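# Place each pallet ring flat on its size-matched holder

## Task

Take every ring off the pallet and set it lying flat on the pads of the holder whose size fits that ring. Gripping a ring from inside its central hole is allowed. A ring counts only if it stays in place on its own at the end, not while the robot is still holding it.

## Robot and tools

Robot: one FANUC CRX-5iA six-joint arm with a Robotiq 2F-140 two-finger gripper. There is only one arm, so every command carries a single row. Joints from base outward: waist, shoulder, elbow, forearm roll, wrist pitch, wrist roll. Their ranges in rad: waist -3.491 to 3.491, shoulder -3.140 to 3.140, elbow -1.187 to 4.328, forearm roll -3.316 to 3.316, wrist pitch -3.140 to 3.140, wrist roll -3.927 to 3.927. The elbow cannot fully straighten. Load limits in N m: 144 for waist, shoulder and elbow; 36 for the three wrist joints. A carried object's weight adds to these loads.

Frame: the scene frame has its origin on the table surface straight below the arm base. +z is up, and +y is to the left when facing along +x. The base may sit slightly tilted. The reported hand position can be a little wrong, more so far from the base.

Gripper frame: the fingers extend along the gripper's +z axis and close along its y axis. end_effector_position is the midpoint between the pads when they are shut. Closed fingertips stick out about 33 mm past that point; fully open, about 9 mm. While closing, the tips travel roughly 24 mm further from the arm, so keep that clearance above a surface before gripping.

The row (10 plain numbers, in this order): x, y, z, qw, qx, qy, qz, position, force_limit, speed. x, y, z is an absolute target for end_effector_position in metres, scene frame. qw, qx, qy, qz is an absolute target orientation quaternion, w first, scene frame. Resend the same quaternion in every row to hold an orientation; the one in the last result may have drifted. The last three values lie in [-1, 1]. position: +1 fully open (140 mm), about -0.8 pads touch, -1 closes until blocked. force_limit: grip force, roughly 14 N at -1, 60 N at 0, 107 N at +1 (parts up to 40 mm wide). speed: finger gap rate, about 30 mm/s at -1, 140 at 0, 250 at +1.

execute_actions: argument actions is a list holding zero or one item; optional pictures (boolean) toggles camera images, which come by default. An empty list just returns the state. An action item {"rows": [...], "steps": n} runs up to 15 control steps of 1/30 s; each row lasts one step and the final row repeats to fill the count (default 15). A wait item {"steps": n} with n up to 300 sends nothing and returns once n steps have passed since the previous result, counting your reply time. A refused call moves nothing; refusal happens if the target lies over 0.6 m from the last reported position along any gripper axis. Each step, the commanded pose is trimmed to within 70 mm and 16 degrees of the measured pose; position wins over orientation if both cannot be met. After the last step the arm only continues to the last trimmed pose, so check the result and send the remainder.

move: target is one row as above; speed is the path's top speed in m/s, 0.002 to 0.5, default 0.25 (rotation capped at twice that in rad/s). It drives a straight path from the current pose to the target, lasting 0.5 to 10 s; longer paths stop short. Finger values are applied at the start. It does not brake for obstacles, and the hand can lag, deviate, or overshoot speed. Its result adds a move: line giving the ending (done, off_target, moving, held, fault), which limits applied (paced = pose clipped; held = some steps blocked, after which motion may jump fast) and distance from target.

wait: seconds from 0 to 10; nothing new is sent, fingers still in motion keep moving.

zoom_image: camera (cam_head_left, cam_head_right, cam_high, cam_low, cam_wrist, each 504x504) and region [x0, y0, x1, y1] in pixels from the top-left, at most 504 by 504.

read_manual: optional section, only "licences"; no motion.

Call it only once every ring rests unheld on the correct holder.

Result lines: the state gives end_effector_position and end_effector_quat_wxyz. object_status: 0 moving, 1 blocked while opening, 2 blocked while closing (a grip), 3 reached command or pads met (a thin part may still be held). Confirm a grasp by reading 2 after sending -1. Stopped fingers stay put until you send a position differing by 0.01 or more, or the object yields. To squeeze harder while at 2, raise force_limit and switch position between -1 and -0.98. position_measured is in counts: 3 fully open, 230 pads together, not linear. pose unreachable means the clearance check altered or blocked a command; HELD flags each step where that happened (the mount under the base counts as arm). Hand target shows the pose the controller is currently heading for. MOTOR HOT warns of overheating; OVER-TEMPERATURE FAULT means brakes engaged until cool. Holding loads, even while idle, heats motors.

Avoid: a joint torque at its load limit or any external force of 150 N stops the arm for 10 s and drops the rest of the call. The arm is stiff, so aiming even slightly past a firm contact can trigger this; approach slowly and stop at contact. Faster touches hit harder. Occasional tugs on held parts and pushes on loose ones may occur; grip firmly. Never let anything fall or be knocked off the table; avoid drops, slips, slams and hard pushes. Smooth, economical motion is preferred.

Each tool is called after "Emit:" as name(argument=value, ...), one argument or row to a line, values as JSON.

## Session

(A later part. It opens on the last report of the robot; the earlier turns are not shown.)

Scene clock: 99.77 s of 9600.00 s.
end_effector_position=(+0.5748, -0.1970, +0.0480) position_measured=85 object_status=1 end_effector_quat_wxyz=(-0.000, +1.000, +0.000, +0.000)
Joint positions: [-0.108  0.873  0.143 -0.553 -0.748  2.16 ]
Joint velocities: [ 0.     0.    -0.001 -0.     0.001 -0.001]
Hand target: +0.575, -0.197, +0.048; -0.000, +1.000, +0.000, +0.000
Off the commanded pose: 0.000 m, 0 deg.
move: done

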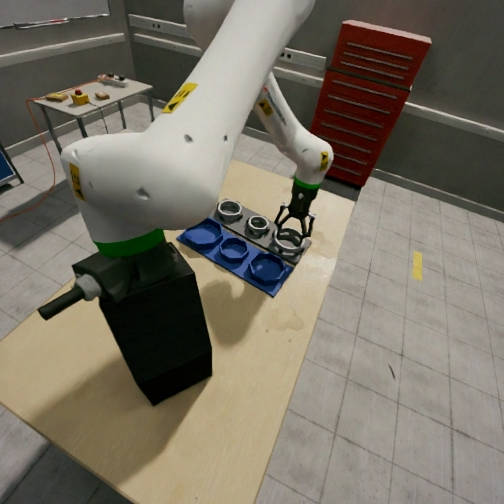

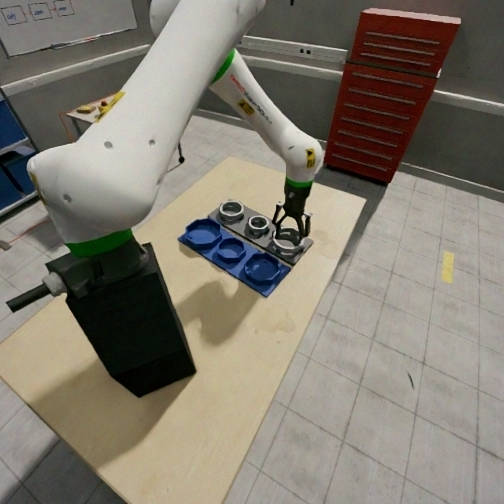

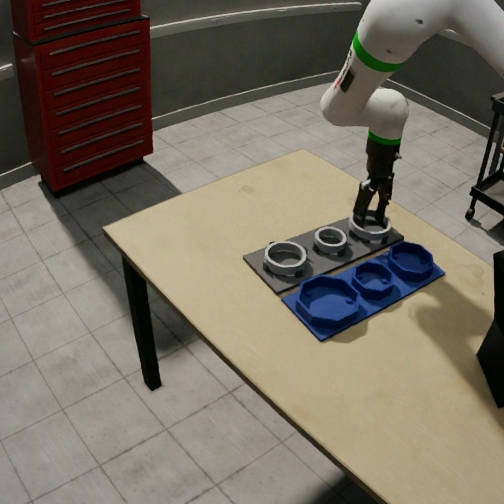

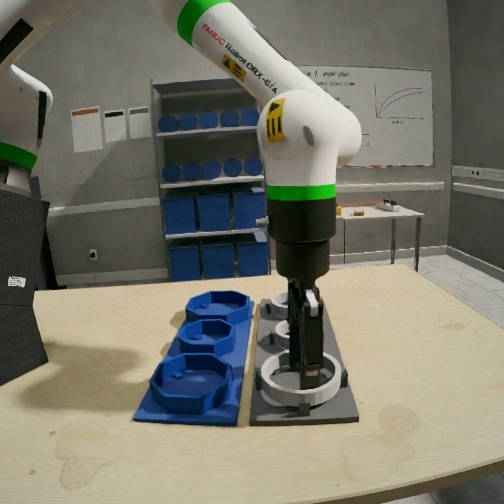

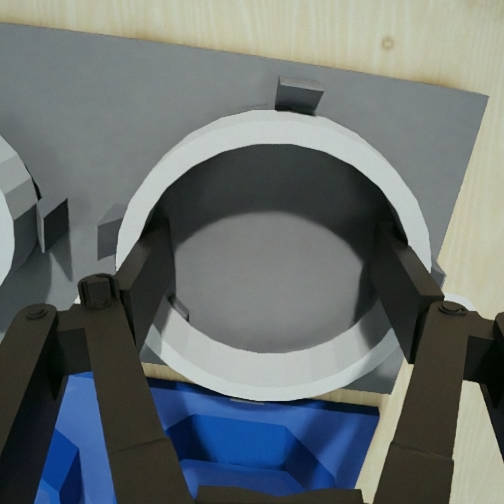

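Emit:
move(
  target=[0.575,-0.1962,0.0405,0,1,0,0,1,0.3,-0.6],
  speed=0.012,
)

Emit:
move(
  target=[0.575,-0.1962,0.0415,0,1,0,0,0.2,0.3,-0.3],
  speed=0.01,
)

Emit:
move(
  target=[0.575,-0.1962,0.12,0,1,0,0,0.2,0.3,-0.3],
  speed=0.15,
)

Emit:
zoom_image(
  camera="cam_low",
  region=[220,280,390,430],
)

Scene clock: 105.43 s of 9600.00 s.
end_effector_position=(+0.5750, -0.1963, +0.0406) position_measured=84 object_status=1 end_effector_quat_wxyz=(+0.000, +1.000, +0.000, +0.000)
Joint positions: [-0.103  0.887  0.149 -0.557 -0.739  2.161]
Joint velocities: [ 0.001 -0.001 -0.    -0.001  0.002 -0.001]
Hand target: +0.575, -0.196, +0.040; -0.000, +1.000, +0.000, +0.000
Off the commanded pose: 0.000 m, 0 deg.
After step 90, 1.83 s passed at rest.
move: done

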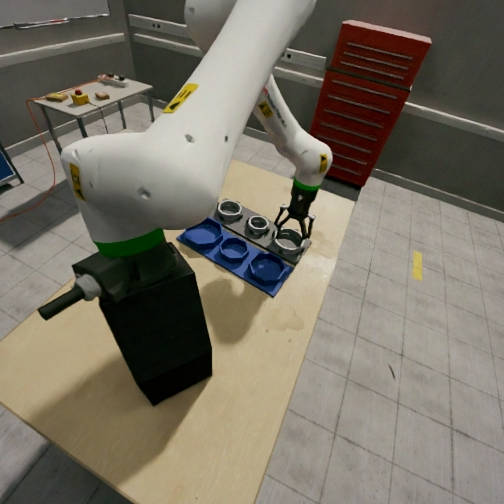

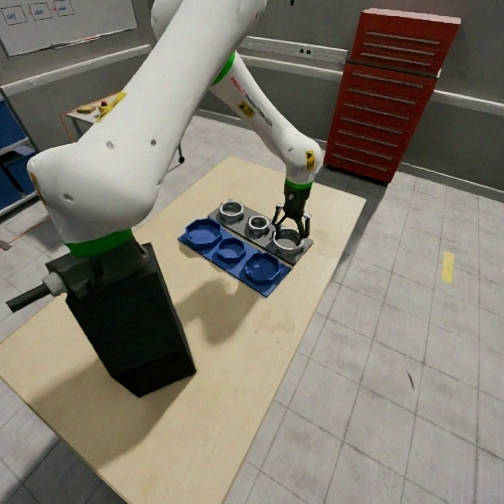

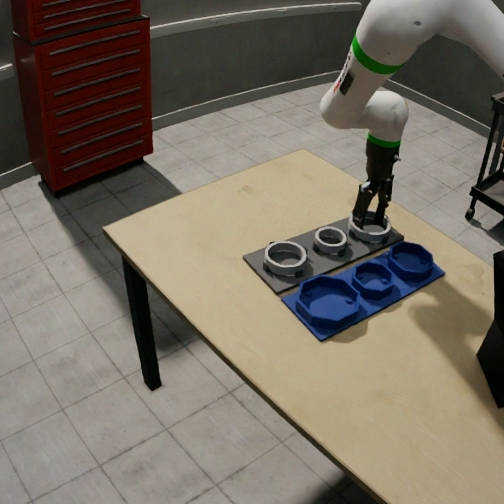

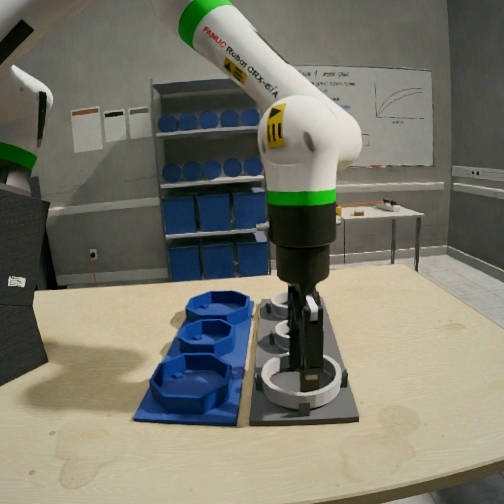

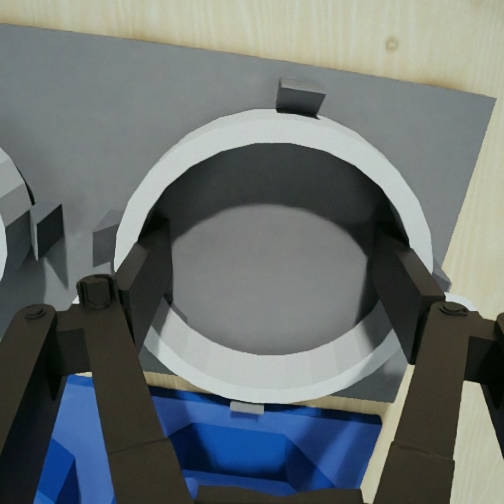

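Scene clock: 106.13 s of 9600.00 s.
end_effector_position=(+0.5750, -0.1962, +0.0415) position_measured=104 object_status=3 end_effector_quat_wxyz=(-0.000, +1.000, -0.000, -0.000)
Joint positions: [-0.103  0.885  0.148 -0.556 -0.74   2.16 ]
Joint velocities: [ 0.     0.    -0.001 -0.     0.    -0.   ]
Hand target: +0.575, -0.196, +0.042; +0.000, +1.000, -0.000, -0.000
Off the commanded pose: 0.000 m, 0 deg.
move: done

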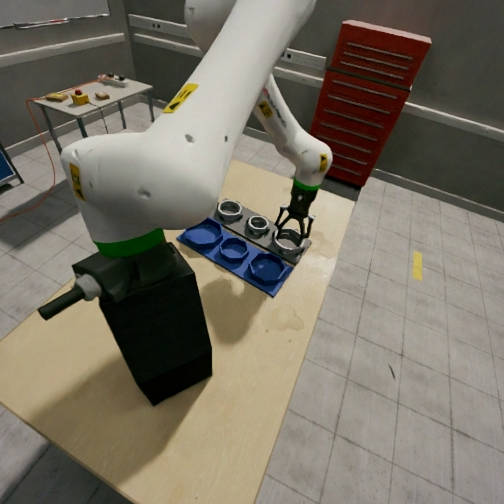

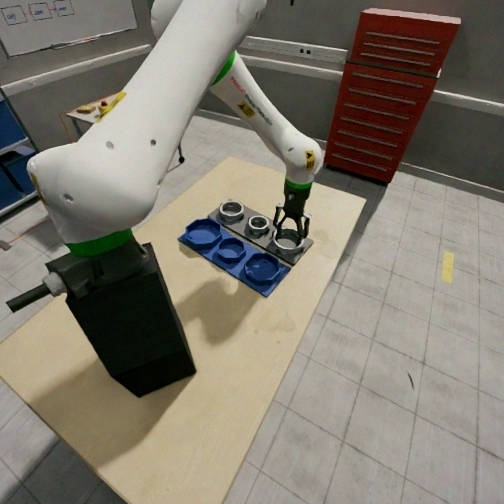

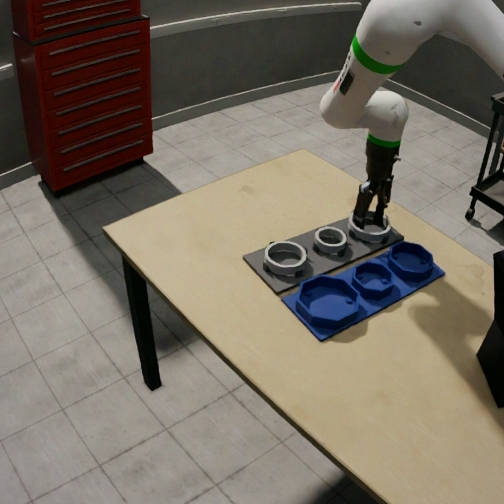

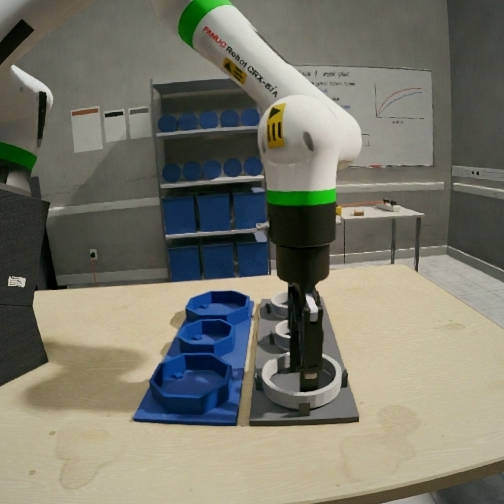

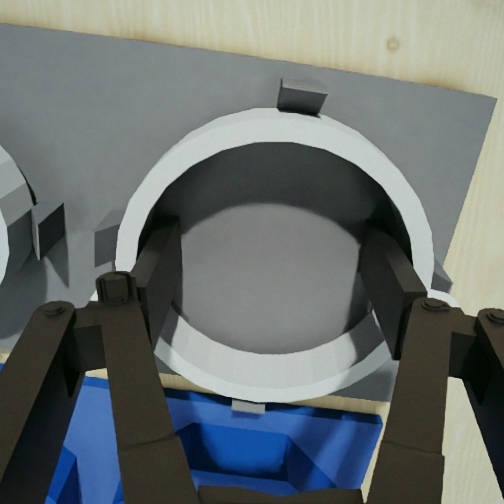

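Scene clock: 107.00 s of 9600.00 s.
end_effector_position=(+0.5748, -0.1962, +0.1201) position_measured=104 object_status=3 end_effector_quat_wxyz=(+0.000, +1.000, -0.000, -0.000)
Joint positions: [-0.146  0.743  0.096 -0.511 -0.835  2.135]
Joint velocities: [ 0.    -0.001  0.001  0.001 -0.    -0.001]
Hand target: +0.575, -0.196, +0.120; +0.000, +1.000, -0.000, -0.000
Off the commanded pose: 0.000 m, 0 deg.
move: done

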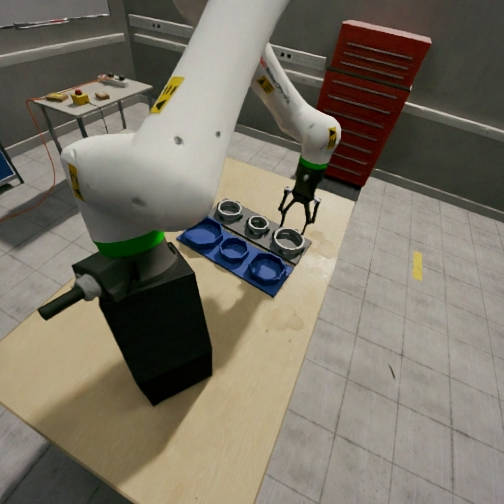

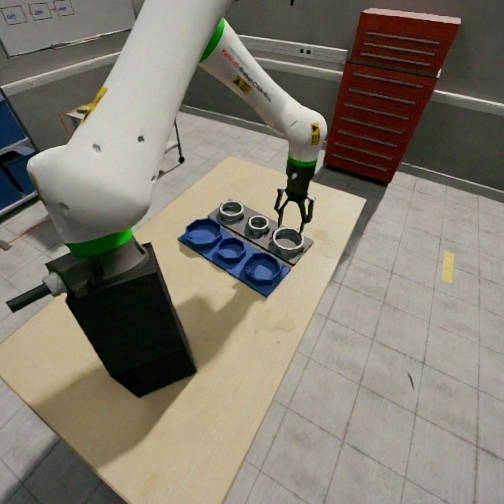

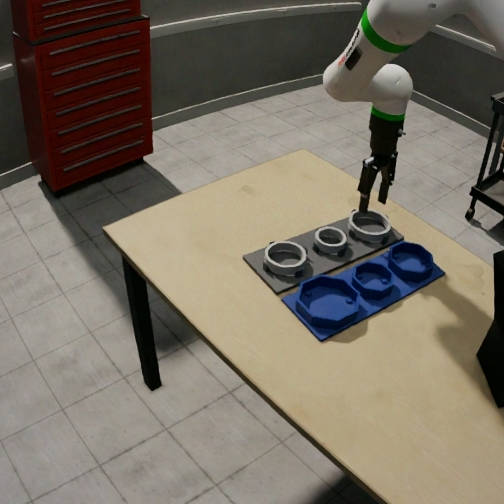

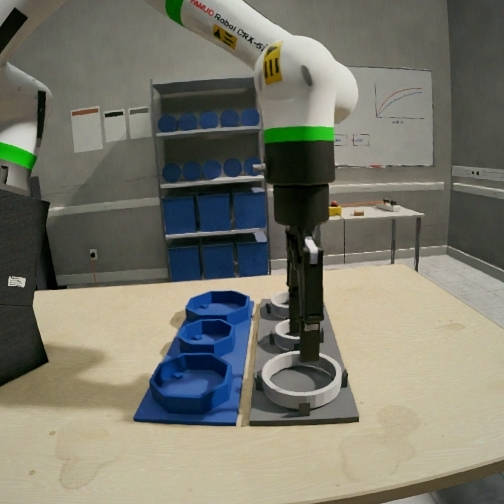

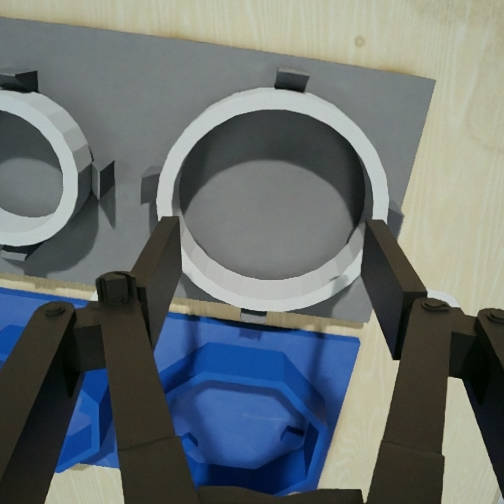

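Region (220, 280, 390, 430) of cam_low's 504x504 image, scaled by 2.965, with more detail than that image has; it fills the top 445 rows of this view, and the rest is white.

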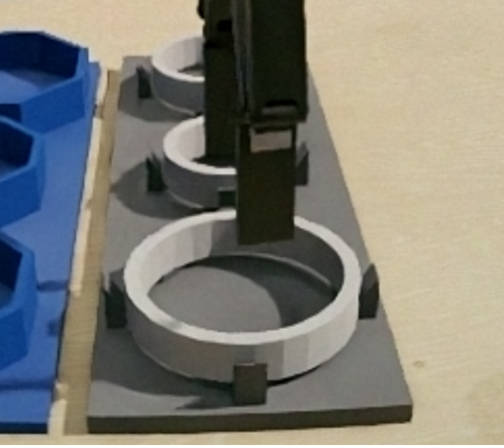

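Emit:
finished_scene(
  scene=1,
)

The scene is finished: the task was done.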